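## Task

Find the cardboard box lying on the floor beneath one of the desks and place it inside the tote near the door, fully within the tote with no part overhanging its rim. The robot must not tip over or be left leaning, or the task fails. The box has to stay in the tote by itself, not held there by the robot.

## Robot and tools

ROBOT. A Hello Robot Stretch 3 with one arm. It has a two-wheel base (0.33 m long, 0.34 m wide), a lift that slides up a mast, and a telescoping arm that reaches out to the robot's right. The base cannot move sideways, so you bring the gripper forward or back by driving. Turning in place pivots about the point between the wheels, 0.05 m behind the front edge. With the arm pulled in and the wrist folded, a turn sweeps a 0.28 m radius; an unfolded, level wrist reaches beyond that. The base is fast (0.30 m/s, 1.9 rad/s) only when stowed: lift_m under 0.30, arm_m under 0.03, wrist_yaw_rad over 2.54. Otherwise it is capped at 0.10 m/s and 0.63 rad/s.

FRAMES. Base frame: origin on the floor between the drive wheels, x forward, y left, z up. hand_pose is reported in it, located where the closed fingertips meet. Odometry frame is the base frame at the start of the scene; heading is positive leftward, -3.142 to 3.142.

execute_actions(actions). A list of actions run in order; an empty list just reports the state and images. Each action is {"robot": ..., "steps": n, "until": ...}. steps is 1 to 450 control steps at 30 per second (default 1); {"steps": n} alone waits. "robot" may hold:
- base: exactly one of translate_m (metres, a relative drive from the current spot, forward positive, magnitude at most 1) or rotate_rad (radians, a relative turn in place, left/counter-clockwise positive, magnitude at most 3.2). Counted from where the base is when that command begins.
- joints: a dict of absolute targets by name; unnamed joints keep their targets. lift_m 0 to 1.1 m (arm height); arm_m 0 to 0.52 m (extension); wrist_yaw_rad -1.345 to 4.42 (0 along the arm, positive swings toward the front, 3.0 folds over the base); wrist_pitch_rad -1.57 to 0.451 (negative tips fingers down); wrist_roll_rad -2.911 to 2.911; gripper_m -0.089 to 0.179 (bigger is wider; the real finger gap is smaller than the value, by about 0.007 nearly shut and 0.025 fully open); head_pan_rad -3.953 to 1.73 (0 forward, positive left, -1.57 looks along the arm); head_tilt_rad -1.53 to 0.419 (negative down).
- contact_limits: {"arm_m": effort percent 1 to 100}, the push at which the arm halts; lower is gentler.
- A queue: a list of up to 8 commands, each starting when the previous one finishes done, with {"pause_s": s} (up to 15) allowed.
- {"stop": true}: brakes everything and clears the queue.
Base and joint motions keep running across later actions and while you think. A new command takes over immediately and discards the rest of an older queue. An invalid call is rejected whole and nothing new runs.
"until" ends an action early. {"robot": {"status": "ended"}} fires once nothing is moving and no queue runs. Fields can also be compared, e.g. {"lift_m": [">", 0.3], "base_status": ["!=", "moving"]}; numbers use =, !=, <, <=, >, >=. {"any": {"status": "ended"}} fires when any one motion ends.

RESULTS. base_status shows progress in brackets (moved so far of goal). joint_goals, joint_status, measured_speeds, refusals, queue and queue_left are listed. Status words: moving, done (within tolerance), off_target (resting away from goal, possibly still pushing), contact_stop (the lift or arm pushed into something and went slack), time_out, stopped, not_commanded, torque_fault (a wrist servo turned itself off for 10 s; joint limp and refuses goals). "refused:", "dropped:" and "replaced:" lines explain rejected or cut-short commands. robot.on_its_own appears when the robot changed a goal itself, when a joint is slack or off, and when base_tilt departs 3 degrees or more from its start value. motor_effort is percent of maximum with a peak in brackets; sustained effort at rest suggests pushing or carrying. lidar_m: 12 distances in 30-degree sectors, first straight ahead, going counter-clockwise (4th left, 7th behind, 10th right), in a plane 0.17 m up. wrist_depth_mm and head_depth_mm are 7x7 grids of median depth (the head one is sideways). Each result includes an image from head_camera, nav_camera and wrist_camera.

zoom_image(camera, region): camera is head_camera, nav_camera or wrist_camera; region is [x0, y0, x1, y1] in image pixels from top-left, at most 504 by 504. Image sizes: head 896x504, nav 672x504 (fisheye), wrist 644x364.

finished_scene(scene): ends the current scene by its number and reports success; irreversible.

GRIPPING. Close to a gripper_m below the object's width to grasp; release by opening at least 0.02 above where the fingers made contact. Neither the reading nor done proves a grasp; check images. Over-squeezing triggers a stall guard that eases the grip.

SAFETY. Fold or unfold the wrist only with lift_m 0.32 to 0.95, wrist_pitch_rad -0.4, roll near 0; once folded the lift may go down to 0.25. With yaw below -0.4 keep pitch at -0.5 or lower. Pushing into something solid with the gripper above about 0.45 m can tip the robot; a second push after a contact_stop is riskier. Do not drive while holding or pressing on something fixed, and avoid snagging furniture, especially reversing. If the robot leans, reverse your last move in small steps, pull the gripper free, and lower lift_m to about 0.2 if needed. Avoid drops, slams and hard shoves. Before finishing, let all motion end, release the object so it rests in the tote on its own, and confirm the robot is upright.

Each tool is called after "Request:" as a command line: name --argument value for each argument, lists and objects as JSON in quotes; but a table of rows of numbers goes row by row, as --pt "numbers of a row", without its own name.

## Session

Request:
execute_actions --actions '[]'

Scene clock: 0.00 s.
robot.base_odometry: x=+0.000 y=+0.000 heading=+0.000 (m, m, rad; robot's odometry frame)
robot.turned_by_wheels: +0.000 (rad since the last result)
robot.turned_by_imu: +0.000 (rad since the last result)
robot.base_tilt: forward=-1.8 right=-0.2 (deg)
robot.lidar_m: 0.80 0.89 1.45 2.10 1.12 0.93 0.92 1.03 1.42 1.32 0.97 0.80
robot.head_depth_mm: 724 729 734 736 740 742 746 / 737 741 746 750 754 758 760 / 753 755 760 763 767 770 774 / 762 769 775 778 783 787 789 / 760 761 764 792 797 802 803 / 773 777 782 806 811 819 821 / 788 790 797 822 830 835 835
robot.base_status: not_commanded
robot.joint_positions: lift_m=+0.559 arm_m=-0.002 wrist_yaw_rad=+2.942 wrist_pitch_rad=-0.444 wrist_roll_rad=-0.019 gripper_m=+0.037 head_pan_rad=+0.005 head_tilt_rad=+0.005
robot.joint_goals: lift_m=+0.559 arm_m=-0.002 wrist_yaw_rad=+2.942 wrist_pitch_rad=-0.444 wrist_roll_rad=-0.019 gripper_m=+0.037 head_pan_rad=+0.005 head_tilt_rad=+0.005
robot.joint_status: lift_m=not_commanded arm_m=not_commanded wrist_yaw_rad=not_commanded wrist_pitch_rad=not_commanded wrist_roll_rad=not_commanded gripper_m=not_commanded head_pan_rad=not_commanded head_tilt_rad=not_commanded
robot.measured_speeds: translate_m=+0.000 rotate_rad=+0.000 lift_m=+0.000 arm_m=+0.000 wrist_yaw_rad=+0.000 wrist_pitch_rad=+0.000 wrist_roll_rad=+0.000 head_pan_rad=+0.000 head_tilt_rad=+0.000
robot: refusals=0 queue=idle queue_left=0
robot.motor_effort: left_wheel=-2 right_wheel=+1 lift_m=+29 arm_m=+0 wrist_yaw_rad=-1 wrist_pitch_rad=+6 wrist_roll_rad=+0 gripper_m=+0 head_pan_rad=+0 head_tilt_rad=+2 (%)
robot.hand_pose: x=+0.0226 y=+0.0736 z=+0.5656 quat_wxyz=(+0.223, +0.695, +0.089, +0.678) (m; robot's base frame)
robot.wrist_depth_mm: - - - - - - - / - - - - - - - / - - - - - - - / - - - - - - - / 952 951 - 967 - 989 914 / 818 807 - 856 820 825 845 / 703 693 705 711 708 727 721
pictures: head_camera (sideways: a quarter turn clockwise sets it upright), nav_camera (sideways: a quarter turn counterclockwise sets it upright), wrist_camera
Images, in order (width x height): head_camera 896x504, nav_camera 672x504, wrist_camera 644x364.

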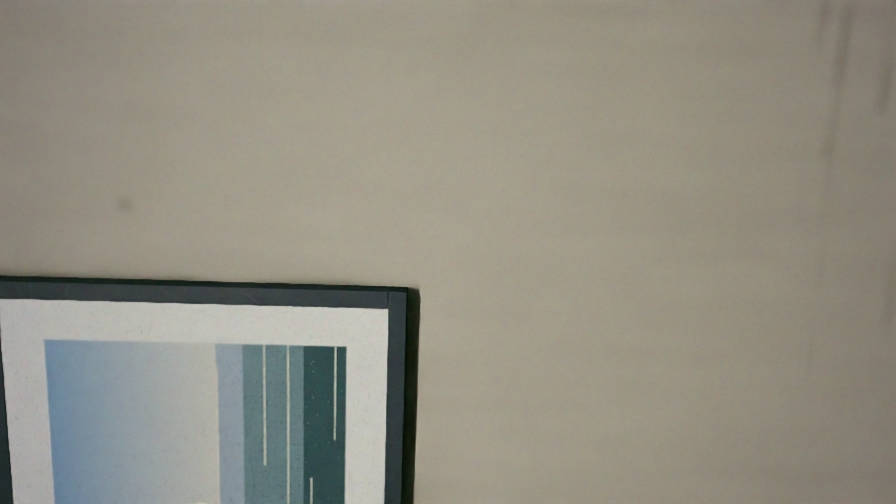

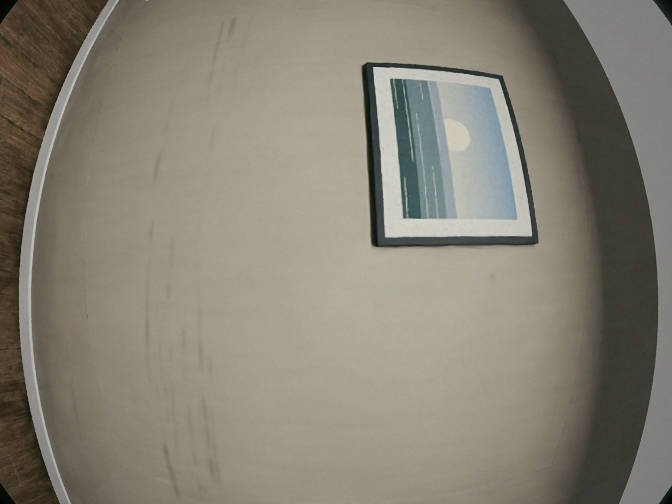

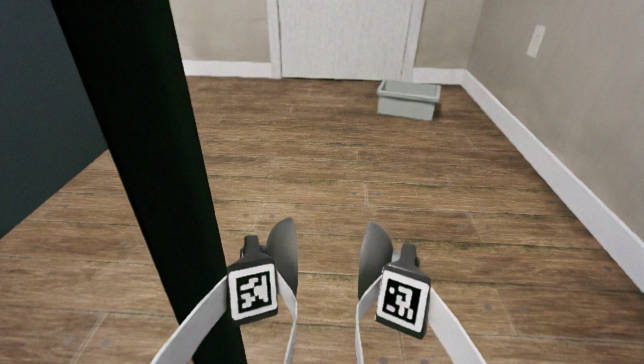

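Request:
execute_actions --actions '[{"robot":{"joints":{"head_pan_rad":-1.6,"head_tilt_rad":-0.6,"lift_m":0.27}},"steps":450,"until":{"robot":{"status":"ended"}}}]'

Request:
execute_actions --actions '[{"robot":{"joints":{"head_pan_rad":-3.1}},"steps":450,"until":{"robot":{"status":"ended"}}}]'

Request:
execute_actions --actions '[{"robot":{"joints":{"head_pan_rad":1.6}},"steps":450,"until":{"robot":{"status":"ended"}}}]'

Scene clock: 4.23 s.
robot.base_odometry: x=+0.000 y=+0.000 heading=+0.000 (m, m, rad; robot's odometry frame)
robot.turned_by_wheels: +0.000 (rad since the last result)
robot.turned_by_imu: +0.000 (rad since the last result)
robot.base_tilt: forward=-1.8 right=-0.2 (deg)
robot.lidar_m: 0.80 0.90 1.45 2.10 1.11 0.93 0.92 1.03 1.42 1.32 0.97 0.81
robot.head_depth_mm: 1366 1462 1581 1835 1726 1507 1299 / 1384 1497 1588 1877 1751 1500 1290 / 1389 1514 1611 1888 1761 1495 1282 / 1427 1516 1625 1862 1769 1492 1282 / 1491 1631 1832 2059 1793 1499 1274 / 1513 1669 1874 2085 1783 1491 1279 / 1532 1662 1816 1923 1760 1470 1266
robot.base_status: not_commanded
robot.joint_positions: lift_m=+0.270 arm_m=-0.002 wrist_yaw_rad=+2.942 wrist_pitch_rad=-0.445 wrist_roll_rad=-0.019 gripper_m=+0.037 head_pan_rad=-1.593 head_tilt_rad=-0.592
robot.joint_goals: lift_m=+0.270 arm_m=-0.002 wrist_yaw_rad=+2.942 wrist_pitch_rad=-0.445 wrist_roll_rad=-0.019 gripper_m=+0.037 head_pan_rad=-1.600 head_tilt_rad=-0.600
robot.joint_status: lift_m=done arm_m=not_commanded wrist_yaw_rad=not_commanded wrist_pitch_rad=not_commanded wrist_roll_rad=not_commanded gripper_m=not_commanded head_pan_rad=done head_tilt_rad=done
robot.measured_speeds: translate_m=+0.000 rotate_rad=+0.000 lift_m=+0.000 arm_m=+0.000 wrist_yaw_rad=+0.000 wrist_pitch_rad=+0.000 wrist_roll_rad=+0.000 head_pan_rad=+0.000 head_tilt_rad=+0.000
robot: refusals=0 queue=done queue_left=0
robot.motor_effort: left_wheel=-1(1) right_wheel=+0(0) lift_m=+24(29) arm_m=+0(0) wrist_yaw_rad=+0(1) wrist_pitch_rad=+7(7) wrist_roll_rad=+0(0) gripper_m=-1(0) head_pan_rad=-4(57) head_tilt_rad=-3(21) (%)
robot.hand_pose: x=+0.0225 y=+0.0735 z=+0.2769 quat_wxyz=(+0.223, +0.695, +0.089, +0.678) (m; robot's base frame)
robot.wrist_depth_mm: - - - - - - - / - - - - - - - / 857 - 874 886 911 941 876 / 677 677 696 681 702 700 710 / 559 553 581 580 586 581 572 / 467 490 - - 486 480 487 / - - - - 410 415 421
pictures: head_camera (sideways: a quarter turn clockwise sets it upright), nav_camera (sideways: a quarter turn counterclockwise sets it upright), wrist_camera
camera_calibration (this result's frames):
head_camera: T_world_to_cam=[[0.00121047, 0.580835, -0.81402, 1.08], [0.998872, -0.0393465, -0.0265899, 0.0308049], [-0.0474732, -0.81307, -0.580227, 0.711708], [0, 0, 0, 1]] pos_world=[0.00170957, -0.0474197, 1.29291]
nav_camera: T_world_to_cam=[[-0.0247106, -0.580717, 0.81373, -1.02055], [-0.996882, 0.0753281, 0.0234854, 0.0342915], [-0.0749351, -0.810613, -0.580768, 0.716471], [0, 0, 0, 1]] pos_world=[0.062655, -0.0144544, 1.24575]
wrist_camera: T_world_to_cam=[[0.990161, -0.136256, 0.0318838, -0.0176213], [-0.0497996, -0.556033, -0.829667, 0.312126], [0.130775, 0.819916, -0.557347, 0.260391], [0, 0, 0, 1]] pos_world=[-0.00106104, -0.0423473, 0.404651]
Images, in order (width x height): head_camera 896x504, nav_camera 672x504, wrist_camera 644x364.

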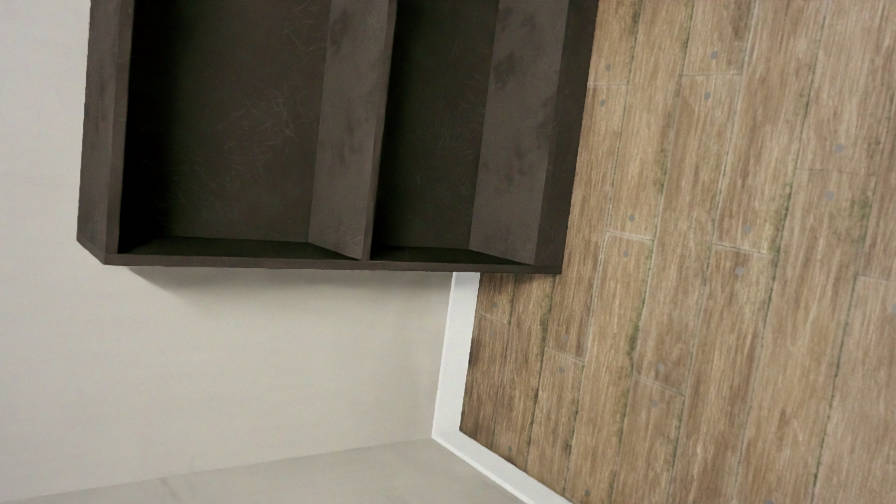

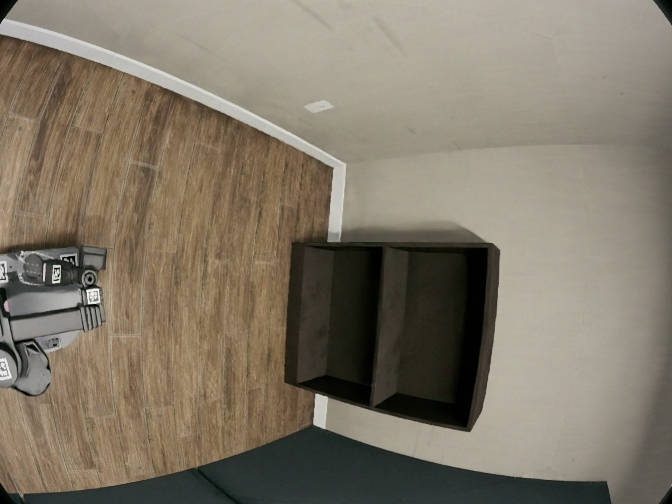

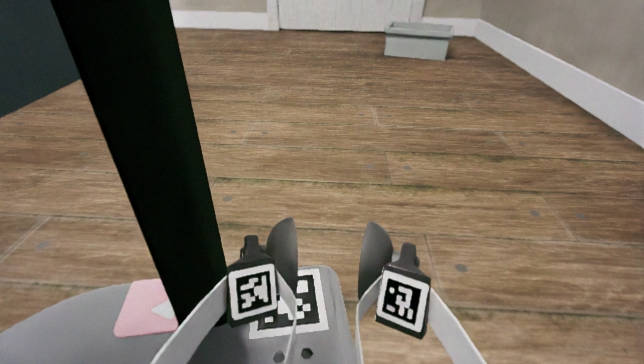

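Scene clock: 5.57 s.
robot.base_odometry: x=+0.000 y=+0.000 heading=+0.000 (m, m, rad; robot's odometry frame)
robot.turned_by_wheels: +0.000 (rad since the last result)
robot.turned_by_imu: +0.000 (rad since the last result)
robot.base_tilt: forward=-1.8 right=-0.2 (deg)
robot.lidar_m: 0.80 0.90 1.45 2.10 1.11 0.93 0.93 1.03 1.42 1.32 0.97 0.80
robot.head_depth_mm: 772 844 932 1046 1187 1379 1287 / 787 864 956 1077 1224 1398 1290 / 806 887 984 1107 1265 1429 1281 / 823 905 1013 1150 1308 1455 1277 / 840 934 1040 1178 1365 1490 1271 / 862 954 1074 1225 1425 1482 1272 / 883 981 1102 1261 1479 1482 1268
robot.base_status: not_commanded
robot.joint_positions: lift_m=+0.270 arm_m=-0.002 wrist_yaw_rad=+2.942 wrist_pitch_rad=-0.445 wrist_roll_rad=-0.019 gripper_m=+0.037 head_pan_rad=-3.093 head_tilt_rad=-0.592
robot.joint_goals: lift_m=+0.270 arm_m=-0.002 wrist_yaw_rad=+2.942 wrist_pitch_rad=-0.445 wrist_roll_rad=-0.019 gripper_m=+0.037 head_pan_rad=-3.100 head_tilt_rad=-0.600
robot.joint_status: lift_m=done arm_m=not_commanded wrist_yaw_rad=not_commanded wrist_pitch_rad=not_commanded wrist_roll_rad=not_commanded gripper_m=not_commanded head_pan_rad=done head_tilt_rad=done
robot.measured_speeds: translate_m=+0.000 rotate_rad=+0.000 lift_m=+0.000 arm_m=+0.000 wrist_yaw_rad=+0.000 wrist_pitch_rad=+0.000 wrist_roll_rad=+0.000 head_pan_rad=+0.000 head_tilt_rad=+0.000
robot: refusals=0 queue=done queue_left=0
robot.motor_effort: left_wheel=-1(2) right_wheel=+0(1) lift_m=+24(24) arm_m=+0(0) wrist_yaw_rad=-1(0) wrist_pitch_rad=+7(7) wrist_roll_rad=+0(0) gripper_m=+1(0) head_pan_rad=-3(54) head_tilt_rad=-2(2) (%)
robot.hand_pose: x=+0.0225 y=+0.0735 z=+0.2769 quat_wxyz=(+0.223, +0.695, +0.089, +0.678) (m; robot's base frame)
robot.wrist_depth_mm: - - - - - - - / - - - - - - - / 869 - 866 870 916 893 890 / 658 675 688 709 702 691 720 / 557 549 567 562 587 573 575 / 467 492 - - 480 476 489 / - - - - 405 418 418
pictures: head_camera (sideways: a quarter turn clockwise sets it upright), nav_camera (sideways: a quarter turn counterclockwise sets it upright), wrist_camera
camera_calibration (this result's frames):
head_camera: T_world_to_cam=[[0.579647, 0.0399435, -0.813888, 1.0763], [0.0315108, -0.99915, -0.0265938, 0.036711], [-0.814258, -0.0102312, -0.580413, 0.716626], [0, 0, 0, 1]] pos_world=[-0.0415095, 0.00102068, 1.2929]
nav_camera: T_world_to_cam=[[-0.581194, -0.0164941, 0.813598, -1.01698], [0.00452206, 0.999714, 0.0234975, 0.0281671], [-0.813752, 0.0173358, -0.580953, 0.721219], [0, 0, 0, 1]] pos_world=[-0.00429938, -0.0574362, 1.24575]
wrist_camera: T_world_to_cam=[[0.99016, -0.136256, 0.031884, -0.0176213], [-0.0497996, -0.556033, -0.829667, 0.312126], [0.130775, 0.819916, -0.557348, 0.260391], [0, 0, 0, 1]] pos_world=[-0.00106103, -0.0423473, 0.404651]
Images, in order (width x height): head_camera 896x504, nav_camera 672x504, wrist_camera 644x364.

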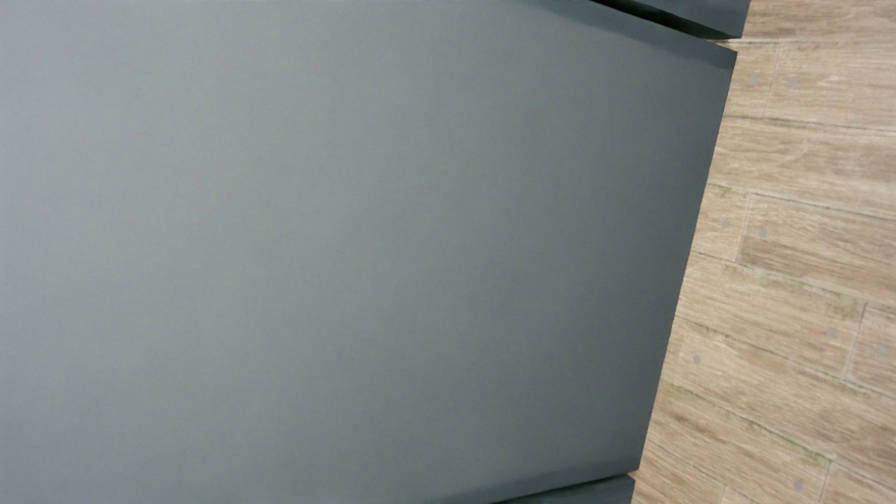

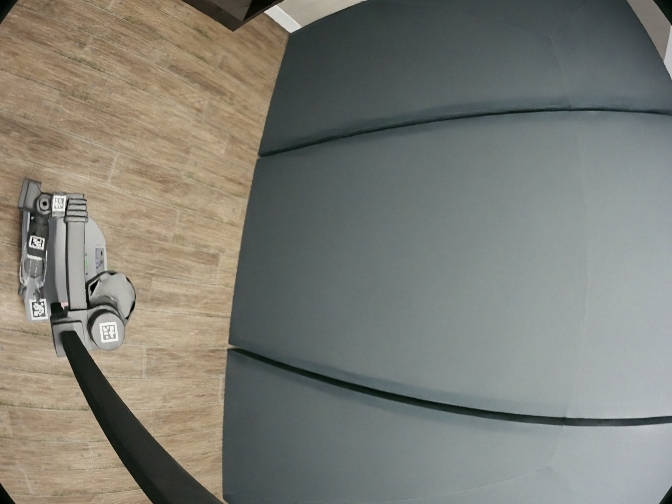

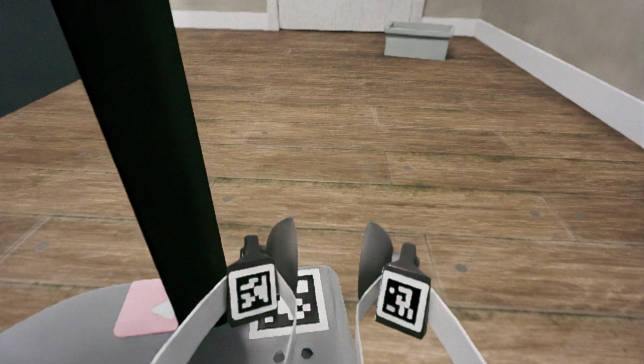

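Scene clock: 8.40 s.
robot.base_odometry: x=+0.000 y=+0.000 heading=+0.000 (m, m, rad; robot's odometry frame)
robot.turned_by_wheels: +0.000 (rad since the last result)
robot.turned_by_imu: +0.000 (rad since the last result)
robot.base_tilt: forward=-1.7 right=-0.3 (deg)
robot.lidar_m: 0.80 0.90 1.45 2.09 1.12 0.93 0.92 1.03 1.42 1.32 0.96 0.80
robot.head_depth_mm: 1792 1965 2194 2289 1819 1509 1282 / 1841 2025 2235 2240 1809 1503 1287 / 1875 2071 2299 2237 1797 1497 1280 / 1910 2111 2359 2249 1796 1493 1273 / 1983 2172 2419 2232 1773 1483 1274 / 2011 2232 2513 2213 1781 1485 1267 / 2074 2269 2535 2208 1776 1494 1297
robot.base_status: not_commanded
robot.joint_positions: lift_m=+0.270 arm_m=-0.002 wrist_yaw_rad=+2.942 wrist_pitch_rad=-0.445 wrist_roll_rad=-0.019 gripper_m=+0.037 head_pan_rad=+1.593 head_tilt_rad=-0.592
robot.joint_goals: lift_m=+0.270 arm_m=-0.002 wrist_yaw_rad=+2.942 wrist_pitch_rad=-0.445 wrist_roll_rad=-0.019 gripper_m=+0.037 head_pan_rad=+1.600 head_tilt_rad=-0.600
robot.joint_status: lift_m=done arm_m=not_commanded wrist_yaw_rad=not_commanded wrist_pitch_rad=not_commanded wrist_roll_rad=not_commanded gripper_m=not_commanded head_pan_rad=done head_tilt_rad=done
robot.measured_speeds: translate_m=+0.000 rotate_rad=+0.000 lift_m=+0.000 arm_m=+0.000 wrist_yaw_rad=+0.000 wrist_pitch_rad=+0.000 wrist_roll_rad=+0.000 head_pan_rad=+0.000 head_tilt_rad=+0.000
robot: refusals=0 queue=done queue_left=0
robot.motor_effort: left_wheel=-1(1) right_wheel=+0(0) lift_m=+24(24) arm_m=+0(0) wrist_yaw_rad=+0(1) wrist_pitch_rad=+7(7) wrist_roll_rad=+0(0) gripper_m=+0(1) head_pan_rad=+6(55) head_tilt_rad=-1(2) (%)
robot.hand_pose: x=+0.0225 y=+0.0735 z=+0.2769 quat_wxyz=(+0.223, +0.695, +0.089, +0.678) (m; robot's base frame)
robot.wrist_depth_mm: - - - - - - - / - - - - - - - / 838 - 853 897 910 896 887 / 675 662 690 686 701 712 701 / 561 551 590 570 589 574 579 / 468 483 - - 487 473 488 / - - - - 403 418 420
pictures: head_camera (sideways: a quarter turn clockwise sets it upright), nav_camera (sideways: a quarter turn counterclockwise sets it upright), wrist_camera
camera_calibration (this result's frames):
head_camera: T_world_to_cam=[[0.0243607, -0.580511, -0.813888, 1.07968], [-0.999635, -0.00466385, -0.0265938, 0.043001], [0.0116422, 0.814239, -0.580413, 0.711588], [0, 0, 0, 1]] pos_world=[0.00839904, 0.0475649, 1.2929]
nav_camera: T_world_to_cam=[[-0.000878149, 0.581428, 0.813598, -1.02052], [0.999232, -0.0313712, 0.0234975, 0.0220994], [0.0391856, 0.812993, -0.580953, 0.716016], [0, 0, 0, 1]] pos_world=[-0.0510361, 0.0119383, 1.24575]
wrist_camera: T_world_to_cam=[[0.99016, -0.136256, 0.0318839, -0.0176213], [-0.0497997, -0.556033, -0.829667, 0.312126], [0.130775, 0.819916, -0.557347, 0.260391], [0, 0, 0, 1]] pos_world=[-0.00106102, -0.0423473, 0.404651]
Images, in order (width x height): head_camera 896x504, nav_camera 672x504, wrist_camera 644x364.

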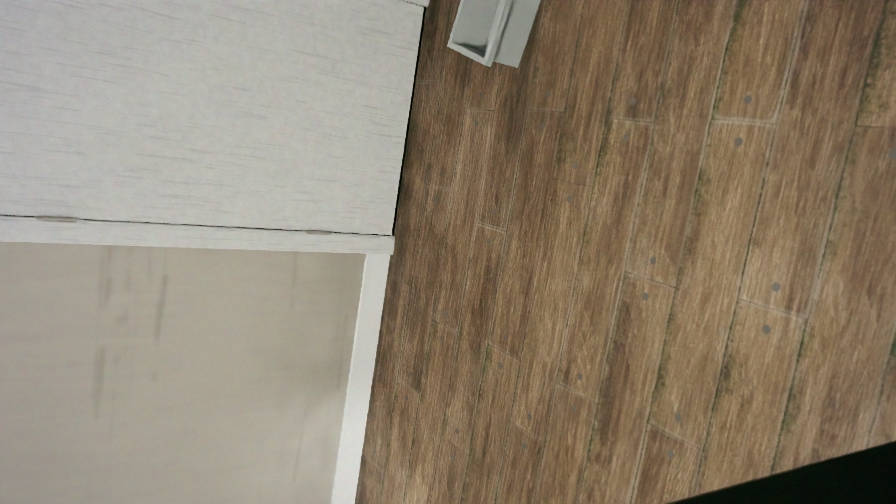

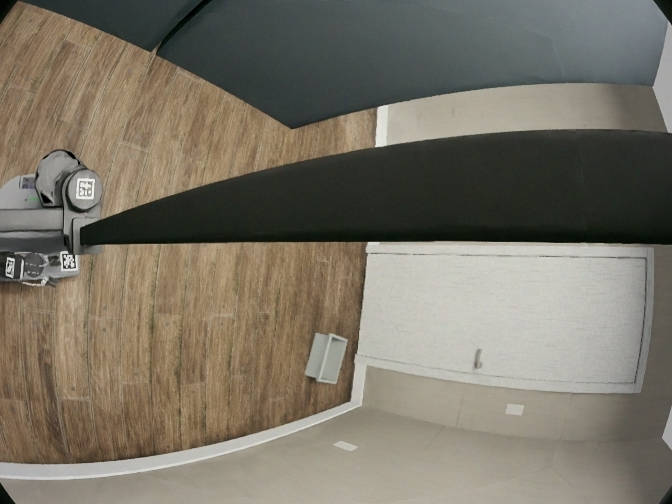

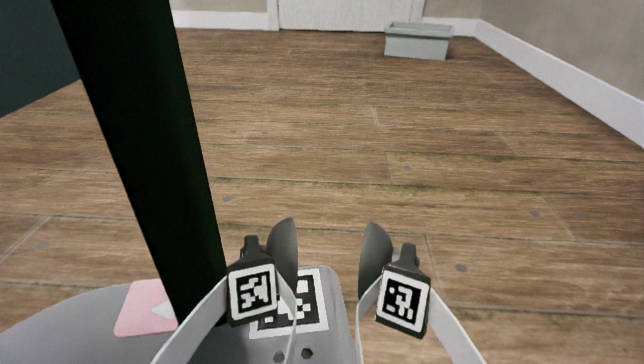

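Request:
execute_actions --actions '[{"robot":[{"base":{"rotate_rad":1.68},"joints":{"head_pan_rad":0.3}},{"base":{"translate_m":0.9}},{"base":{"translate_m":0.86}},{"base":{"rotate_rad":1.29}}],"steps":450,"until":{"robot":{"status":"ended"}}}]'

Scene clock: 23.17 s.
robot.base_odometry: x=-0.192 y=+1.750 heading=+2.970 (m, m, rad; robot's odometry frame)
robot.turned_by_wheels: +2.970 (rad since the last result)
robot.turned_by_imu: +2.992 (rad since the last result)
robot.base_tilt: forward=-1.7 right=-0.3 (deg)
robot.lidar_m: 1.75 0.72 0.66 1.67 1.85 1.35 1.30 0.61 0.43 0.42 0.46 0.63
robot.head_depth_mm: 2991 3278 3068 2279 1821 1504 1294 / 3054 3364 3056 2252 1811 1504 1281 / 3111 3516 3002 2238 1796 1503 1280 / 3225 3617 3017 2230 1791 1488 1281 / 3245 3683 2938 2238 1785 1482 1278 / 3401 3733 2822 2066 1324 1417 1275 / 811 860 915 988 1061 1152 1216
robot.base_status: done (rotate_rad +1.2899 of +1.2900)
robot.joint_positions: lift_m=+0.270 arm_m=-0.002 wrist_yaw_rad=+2.942 wrist_pitch_rad=-0.445 wrist_roll_rad=-0.019 gripper_m=+0.037 head_pan_rad=+0.307 head_tilt_rad=-0.594
robot.joint_goals: lift_m=+0.270 arm_m=-0.002 wrist_yaw_rad=+2.942 wrist_pitch_rad=-0.445 wrist_roll_rad=-0.019 gripper_m=+0.037 head_pan_rad=+0.300 head_tilt_rad=-0.600
robot.joint_status: lift_m=done arm_m=not_commanded wrist_yaw_rad=not_commanded wrist_pitch_rad=not_commanded wrist_roll_rad=not_commanded gripper_m=not_commanded head_pan_rad=done head_tilt_rad=done
robot.measured_speeds: translate_m=+0.000 rotate_rad=+0.000 lift_m=+0.000 arm_m=+0.000 wrist_yaw_rad=+0.000 wrist_pitch_rad=+0.000 wrist_roll_rad=+0.000 head_pan_rad=+0.000 head_tilt_rad=+0.000
robot: refusals=0 queue=done queue_left=0
robot.motor_effort: left_wheel=-3(7) right_wheel=+1(10) lift_m=+25(25) arm_m=+0(0) wrist_yaw_rad=-1(1) wrist_pitch_rad=+7(7) wrist_roll_rad=+0(0) gripper_m=+1(0) head_pan_rad=-4(54) head_tilt_rad=-2(2) (%)
robot.hand_pose: x=+0.0225 y=+0.0735 z=+0.2769 quat_wxyz=(+0.223, +0.695, +0.089, +0.678) (m; robot's base frame)
robot.wrist_depth_mm: - - - - 973 596 581 / - - - - - 634 634 / 861 - 850 887 840 683 704 / 676 664 680 696 706 686 716 / 544 553 580 569 586 576 570 / 475 481 - - 479 483 481 / - - - - 405 421 419
pictures: head_camera (sideways: a quarter turn clockwise sets it upright), nav_camera (sideways: a quarter turn counterclockwise sets it upright), wrist_camera
camera_calibration (this result's frames):
head_camera: T_world_to_cam=[[-0.551149, -0.186882, -0.81321, 1.08231], [-0.285565, 0.95799, -0.026614, 0.0386713], [0.78402, 0.217556, -0.581362, 0.708111], [0, 0, 0, 1]] pos_world=[0.0523825, 0.011164, 1.29284]
nav_camera: T_world_to_cam=[[0.558631, 0.164605, 0.812919, -1.02305], [0.250866, -0.967735, 0.0235597, 0.0265835], [0.790568, 0.190773, -0.5819, 0.712665], [0, 0, 0, 1]] pos_world=[0.00142978, 0.0581681, 1.24573]
wrist_camera: T_world_to_cam=[[0.990161, -0.136252, 0.0318763, -0.0176213], [-0.0498191, -0.556128, -0.829602, 0.312055], [0.130762, 0.819852, -0.557444, 0.260437], [0, 0, 0, 1]] pos_world=[-0.00106112, -0.042378, 0.404622]
Images, in order (width x height): head_camera 896x504, nav_camera 672x504, wrist_camera 644x364.

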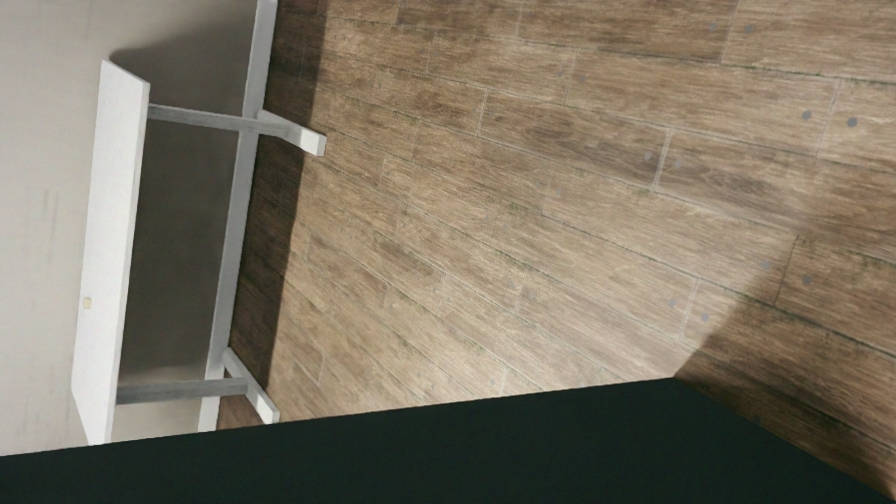

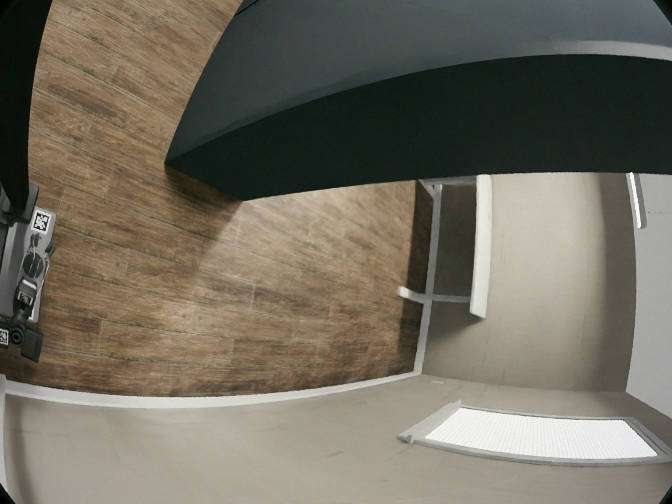

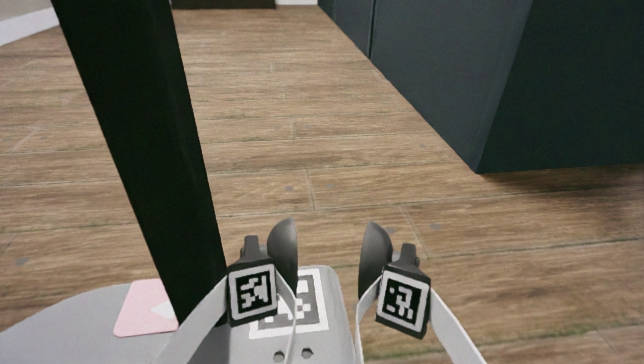

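Request:
execute_actions --actions '[{"robot":[{"base":{"translate_m":1.0},"joints":{"head_pan_rad":1.3,"head_tilt_rad":-0.5}},{"base":{"translate_m":0.6}}],"steps":450,"until":{"robot":{"status":"ended"}}}]'

Scene clock: 32.67 s.
robot.base_odometry: x=-1.768 y=+2.023 heading=+2.970 (m, m, rad; robot's odometry frame)
robot.turned_by_wheels: +0.000 (rad since the last result)
robot.turned_by_imu: +0.003 (rad since the last result)
robot.base_tilt: forward=-1.7 right=-0.2 (deg)
robot.lidar_m: 1.45 1.92 2.12 2.87 1.64 0.87 1.72 0.64 0.47 0.45 0.47 0.64
robot.head_depth_mm: 3169 3270 3307 2605 1996 1617 1357 / 3256 3562 3726 2588 1975 1608 1348 / 3167 3414 3646 2563 1972 1599 1340 / 3048 3224 3506 2578 1982 1597 1347 / 3004 3179 3522 2558 1956 1586 1340 / 2947 3082 3390 2537 1949 1587 1336 / 2862 2986 3326 2519 1939 1573 1334
robot.base_status: done (translate_m +0.6000 of +0.6000)
robot.joint_positions: lift_m=+0.270 arm_m=-0.002 wrist_yaw_rad=+2.942 wrist_pitch_rad=-0.445 wrist_roll_rad=-0.019 gripper_m=+0.037 head_pan_rad=+1.293 head_tilt_rad=-0.507
robot.joint_goals: lift_m=+0.270 arm_m=-0.002 wrist_yaw_rad=+2.942 wrist_pitch_rad=-0.445 wrist_roll_rad=-0.019 gripper_m=+0.037 head_pan_rad=+1.300 head_tilt_rad=-0.500
robot.joint_status: lift_m=done arm_m=not_commanded wrist_yaw_rad=not_commanded wrist_pitch_rad=not_commanded wrist_roll_rad=not_commanded gripper_m=not_commanded head_pan_rad=done head_tilt_rad=done
robot.measured_speeds: translate_m=+0.000 rotate_rad=+0.000 lift_m=+0.000 arm_m=+0.000 wrist_yaw_rad=+0.000 wrist_pitch_rad=+0.000 wrist_roll_rad=+0.000 head_pan_rad=+0.000 head_tilt_rad=+0.000
robot: refusals=0 queue=done queue_left=0
robot.motor_effort: left_wheel=-3(6) right_wheel=+3(8) lift_m=+25(25) arm_m=+0(0) wrist_yaw_rad=+0(1) wrist_pitch_rad=+7(7) wrist_roll_rad=+1(0) gripper_m=+1(0) head_pan_rad=+5(57) head_tilt_rad=+3(10) (%)
robot.hand_pose: x=+0.0225 y=+0.0735 z=+0.2769 quat_wxyz=(+0.223, +0.695, +0.089, +0.678) (m; robot's base frame)
robot.wrist_depth_mm: - - - - - - - / - - - - - - - / 864 - 893 892 894 903 914 / 666 661 687 693 694 689 709 / 550 563 581 575 601 568 570 / 469 486 - - 491 481 481 / - - - - 409 422 422
pictures: head_camera (sideways: a quarter turn clockwise sets it upright), nav_camera (sideways: a quarter turn counterclockwise sets it upright), wrist_camera
camera_calibration (this result's frames):
head_camera: T_world_to_cam=[[-0.128613, -0.493055, -0.860439, 1.14131], [-0.95579, 0.292985, -0.0250229, 0.0406912], [0.264433, 0.81918, -0.508939, 0.617056], [0, 0, 0, 1]] pos_world=[0.02251, 0.0453287, 1.29709]
nav_camera: T_world_to_cam=[[0.151325, 0.487016, 0.860184, -1.0822], [0.944866, -0.326913, 0.0188679, 0.0284559], [0.290394, 0.809903, -0.509635, 0.621696], [0, 0, 0, 1]] pos_world=[-0.0436605, 0.0328358, 1.24719]
wrist_camera: T_world_to_cam=[[0.990161, -0.136251, 0.0318733, -0.0176199], [-0.0498267, -0.556164, -0.829578, 0.312039], [0.130758, 0.819828, -0.557481, 0.260448], [0, 0, 0, 1]] pos_world=[-0.00106111, -0.0423782, 0.404617]
Images, in order (width x height): head_camera 896x504, nav_camera 672x504, wrist_camera 644x364.

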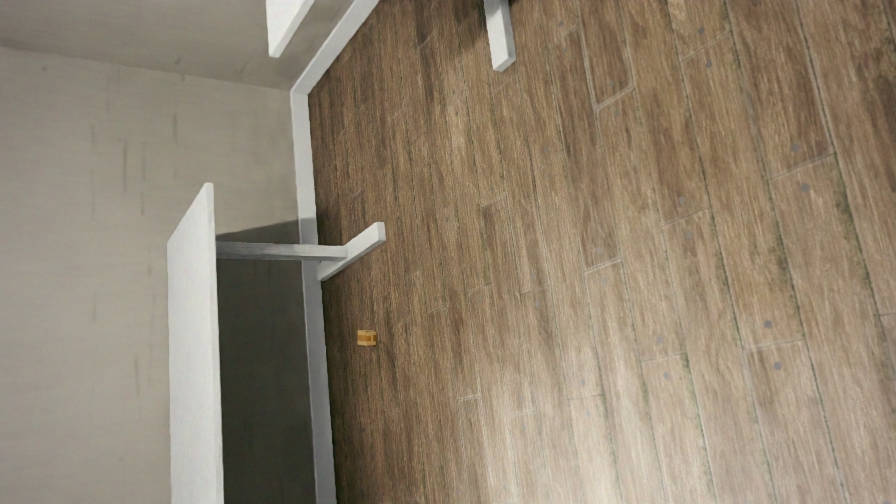

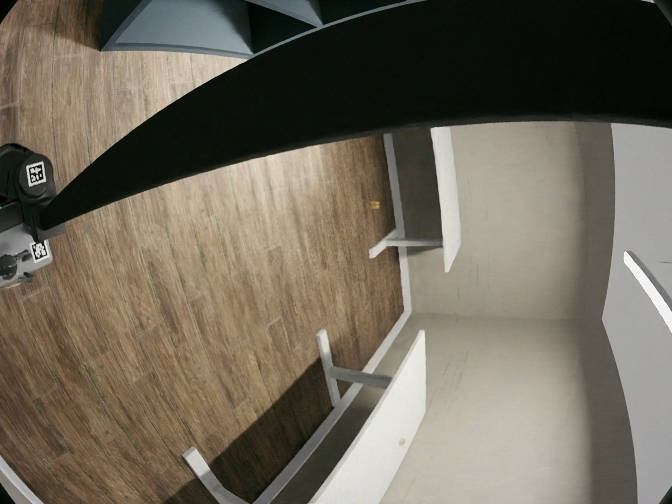

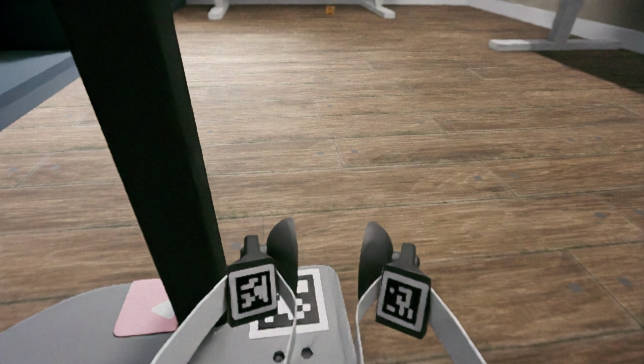

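Request:
execute_actions --actions '[{"robot":[{"base":{"rotate_rad":1.356},"joints":{"head_pan_rad":-1.57,"head_tilt_rad":-0.9}},{"base":{"translate_m":1.0}},{"base":{"translate_m":1.0}},{"base":{"translate_m":0.2}},{"base":{"rotate_rad":1.77}},{"joints":{"lift_m":0.34,"wrist_pitch_rad":-0.4}},{"joints":{"wrist_yaw_rad":0,"gripper_m":0.16}}],"steps":450,"until":{"robot":{"status":"ended"}}},{"steps":450,"until":{"robot":{"status":"ended"}}}]'

Scene clock: 54.63 s.
robot.base_odometry: x=-2.598 y=-0.014 heading=-0.188 (m, m, rad; robot's odometry frame)
robot.turned_by_wheels: +3.126 (rad since the last result)
robot.turned_by_imu: +3.150 (rad since the last result)
robot.base_tilt: forward=-1.6 right=-0.2 (deg)
robot.lidar_m: 1.20 1.36 1.98 2.58 2.03 1.07 1.38 1.42 0.81 1.17 1.20 1.10
robot.head_depth_mm: 1102 986 829 714 1411 1269 1162 / 1100 977 824 712 1403 1285 1168 / 1096 973 819 709 1410 1278 1198 / 1089 970 817 705 1382 1295 - / 1089 966 813 704 1397 1272 1148 / 1090 962 809 700 1399 1266 1146 / 1089 954 808 699 1394 1268 1143
robot.base_status: done (rotate_rad +1.7699 of +1.7700)
robot.joint_positions: lift_m=+0.340 arm_m=-0.002 wrist_yaw_rad=+0.002 wrist_pitch_rad=-0.419 wrist_roll_rad=-0.019 gripper_m=+0.160 head_pan_rad=-1.563 head_tilt_rad=-0.889
robot.joint_goals: lift_m=+0.340 arm_m=-0.002 wrist_yaw_rad=+0.000 wrist_pitch_rad=-0.400 wrist_roll_rad=-0.019 gripper_m=+0.160 head_pan_rad=-1.570 head_tilt_rad=-0.900
robot.joint_status: lift_m=done arm_m=not_commanded wrist_yaw_rad=done wrist_pitch_rad=done wrist_roll_rad=not_commanded gripper_m=done head_pan_rad=done head_tilt_rad=done
robot.measured_speeds: translate_m=+0.000 rotate_rad=+0.000 lift_m=+0.000 arm_m=+0.000 wrist_yaw_rad=+0.000 wrist_pitch_rad=+0.000 wrist_roll_rad=+0.000 head_pan_rad=+0.000 head_tilt_rad=+0.000
robot: refusals=0 queue=done queue_left=0
robot.motor_effort: left_wheel=-3(8) right_wheel=+2(11) lift_m=+33(36) arm_m=-1(1) wrist_yaw_rad=-2(2) wrist_pitch_rad=+9(12) wrist_roll_rad=+0(0) gripper_m=+1(86) head_pan_rad=-4(53) head_tilt_rad=-4(19) (%)
robot.hand_pose: x=-0.0211 y=-0.3674 z=+0.3523 quat_wxyz=(+0.698, +0.149, -0.685, -0.145) (m; robot's base frame)
robot.wrist_depth_mm: 844 834 852 829 826 842 434 / 916 913 910 913 903 894 471 / 974 - 998 980 949 948 956 / 806 817 863 851 876 604 881 / 680 705 688 670 703 653 686 / 567 - 568 547 574 583 585 / 491 486 493 495 499 485 510
pictures: head_camera (sideways: a quarter turn clockwise sets it upright), nav_camera (sideways: a quarter turn counterclockwise sets it upright), wrist_camera
camera_calibration (this result's frames):
head_camera: T_world_to_cam=[[-0.0174069, 0.793379, -0.608479, 0.812241], [0.999534, -0.00145317, -0.0304887, 0.0358656], [-0.0250733, -0.608726, -0.792984, 0.98829], [0, 0, 0, 1]] pos_world=[0.00306945, -0.0427651, 1.27902]
nav_camera: T_world_to_cam=[[-0.0060873, -0.793849, 0.608084, -0.752661], [-0.998597, 0.0368098, 0.0380584, 0.0153415], [-0.0525961, -0.606999, -0.79296, 0.992318], [0, 0, 0, 1]] pos_world=[0.0629304, 0.00427268, 1.24397]
wrist_camera: T_world_to_cam=[[-0.997402, -0.063787, 0.0334751, -0.0527451], [-0.0624225, 0.533357, -0.843584, 0.532196], [0.0359556, -0.843482, -0.535953, 0.0489416], [0, 0, 0, 1]] pos_world=[-0.0211468, -0.245934, 0.476948]
Images, in order (width x height): head_camera 896x504, nav_camera 672x504, wrist_camera 644x364.

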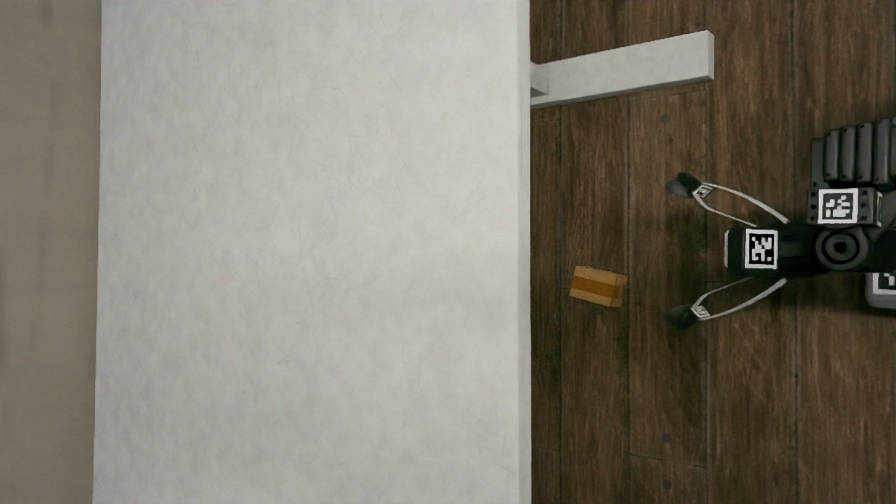

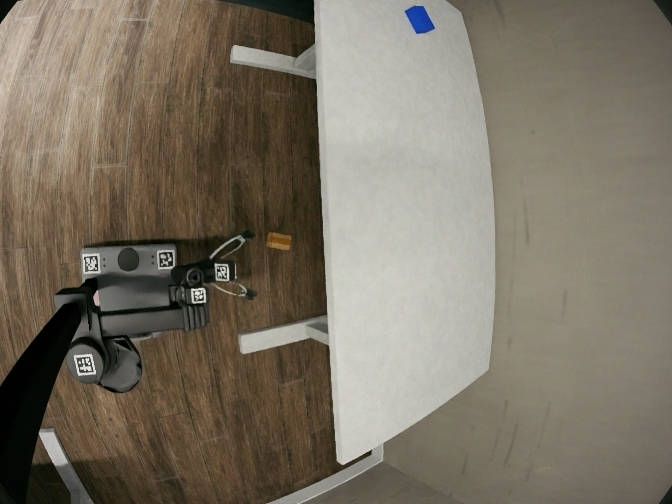

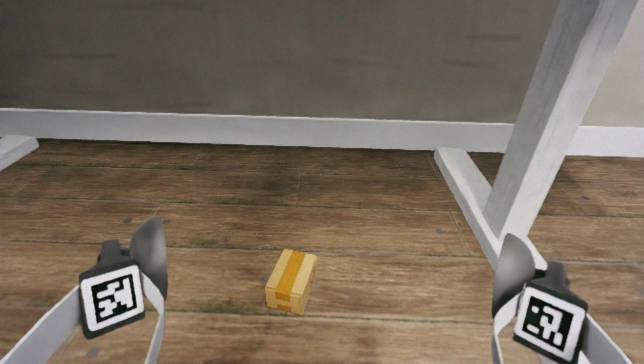

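Request:
execute_actions --actions '[{"robot":[{"base":{"translate_m":0.065},"joints":{"arm_m":0.25,"wrist_pitch_rad":-0.9,"lift_m":0.3}},{"joints":{"lift_m":0.2}}],"steps":450,"until":{"robot":{"status":"ended"}}}]'

Scene clock: 59.90 s.
robot.base_odometry: x=-2.534 y=-0.027 heading=-0.188 (m, m, rad; robot's odometry frame)
robot.turned_by_wheels: +0.000 (rad since the last result)
robot.turned_by_imu: +0.000 (rad since the last result)
robot.base_tilt: forward=-1.7 right=-0.1 (deg)
robot.lidar_m: 1.14 1.30 1.95 2.58 2.12 1.13 1.45 1.49 0.83 1.17 1.20 1.05
robot.head_depth_mm: 1103 985 826 712 1398 1272 1158 / 1096 976 823 710 1418 1282 1158 / 1095 974 820 708 1406 1281 1162 / 1085 974 816 707 1406 1257 1168 / 1081 967 813 702 1406 1273 1147 / 1089 956 808 700 1394 1274 1143 / 1087 953 806 697 1387 1263 1149
robot.base_status: done (translate_m +0.0650 of +0.0650)
robot.joint_positions: lift_m=+0.200 arm_m=+0.250 wrist_yaw_rad=+0.000 wrist_pitch_rad=-0.907 wrist_roll_rad=-0.019 gripper_m=+0.160 head_pan_rad=-1.563 head_tilt_rad=-0.889
robot.joint_goals: lift_m=+0.200 arm_m=+0.250 wrist_yaw_rad=+0.000 wrist_pitch_rad=-0.900 wrist_roll_rad=-0.019 gripper_m=+0.160 head_pan_rad=-1.570 head_tilt_rad=-0.900
robot.joint_status: lift_m=done arm_m=done wrist_yaw_rad=done wrist_pitch_rad=done wrist_roll_rad=not_commanded gripper_m=done head_pan_rad=done head_tilt_rad=done
robot.measured_speeds: translate_m=+0.000 rotate_rad=+0.000 lift_m=+0.000 arm_m=+0.000 wrist_yaw_rad=+0.000 wrist_pitch_rad=+0.000 wrist_roll_rad=+0.000 head_pan_rad=+0.000 head_tilt_rad=+0.000
robot: refusals=0 queue=done queue_left=0
robot.motor_effort: left_wheel=-3(3) right_wheel=+1(6) lift_m=+25(35) arm_m=+2(2) wrist_yaw_rad=-1(1) wrist_pitch_rad=+3(12) wrist_roll_rad=+0(1) gripper_m=+0(1) head_pan_rad=-5(4) head_tilt_rad=-3(3) (%)
robot.hand_pose: x=-0.0216 y=-0.5337 z=+0.1222 quat_wxyz=(+0.642, +0.313, -0.629, -0.307) (m; robot's base frame)
robot.wrist_depth_mm: 434 434 426 426 428 427 420 / 386 384 384 386 383 383 381 / 348 348 349 351 350 343 349 / 319 318 320 262 316 316 316 / 295 300 296 281 292 292 291 / 274 - 272 270 271 275 270 / 250 254 255 254 252 250 254
pictures: head_camera (sideways: a quarter turn clockwise sets it upright), nav_camera (sideways: a quarter turn counterclockwise sets it upright), wrist_camera
camera_calibration (this result's frames):
head_camera: T_world_to_cam=[[-0.0174067, 0.793379, -0.608479, 0.812241], [0.999534, -0.00145341, -0.0304887, 0.0358656], [-0.0250735, -0.608726, -0.792984, 0.98829], [0, 0, 0, 1]] pos_world=[0.00306944, -0.0427651, 1.27902]
nav_camera: T_world_to_cam=[[-0.00608749, -0.793849, 0.608084, -0.752661], [-0.998597, 0.0368101, 0.0380584, 0.0153415], [-0.0525963, -0.607, -0.79296, 0.992318], [0, 0, 0, 1]] pos_world=[0.0629304, 0.00427267, 1.24397]
wrist_camera: T_world_to_cam=[[-0.997533, -0.0702015, 0.000667832, -0.0555355], [-0.0613215, 0.866641, -0.49515, 0.562062], [0.0341815, -0.493969, -0.868807, 0.0125772], [0, 0, 0, 1]] pos_world=[-0.0213619, -0.484792, 0.289269]
Images, in order (width x height): head_camera 896x504, nav_camera 672x504, wrist_camera 644x364.

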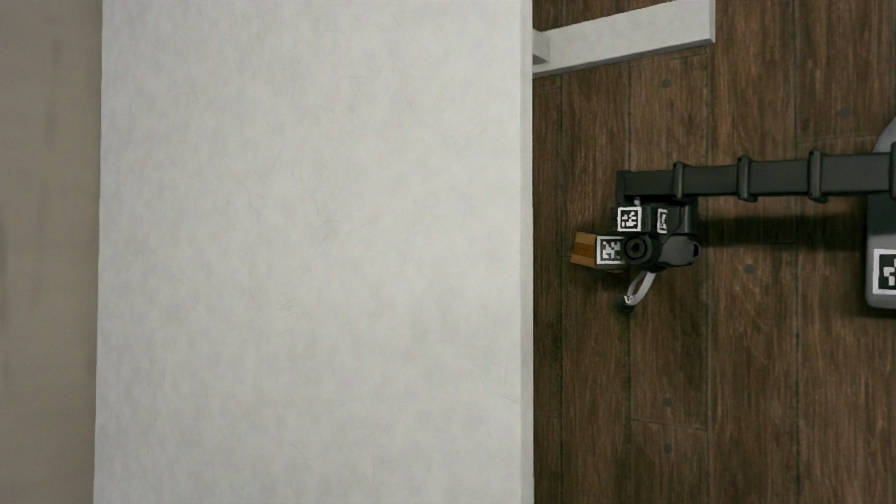

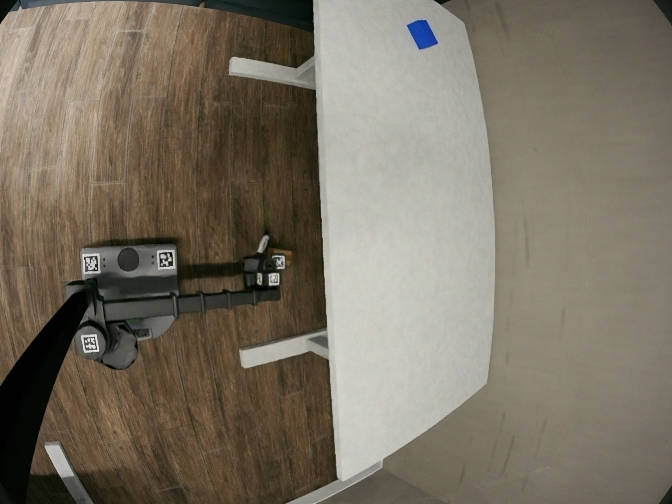

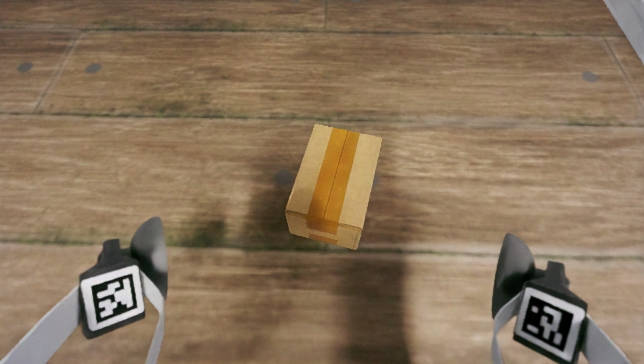

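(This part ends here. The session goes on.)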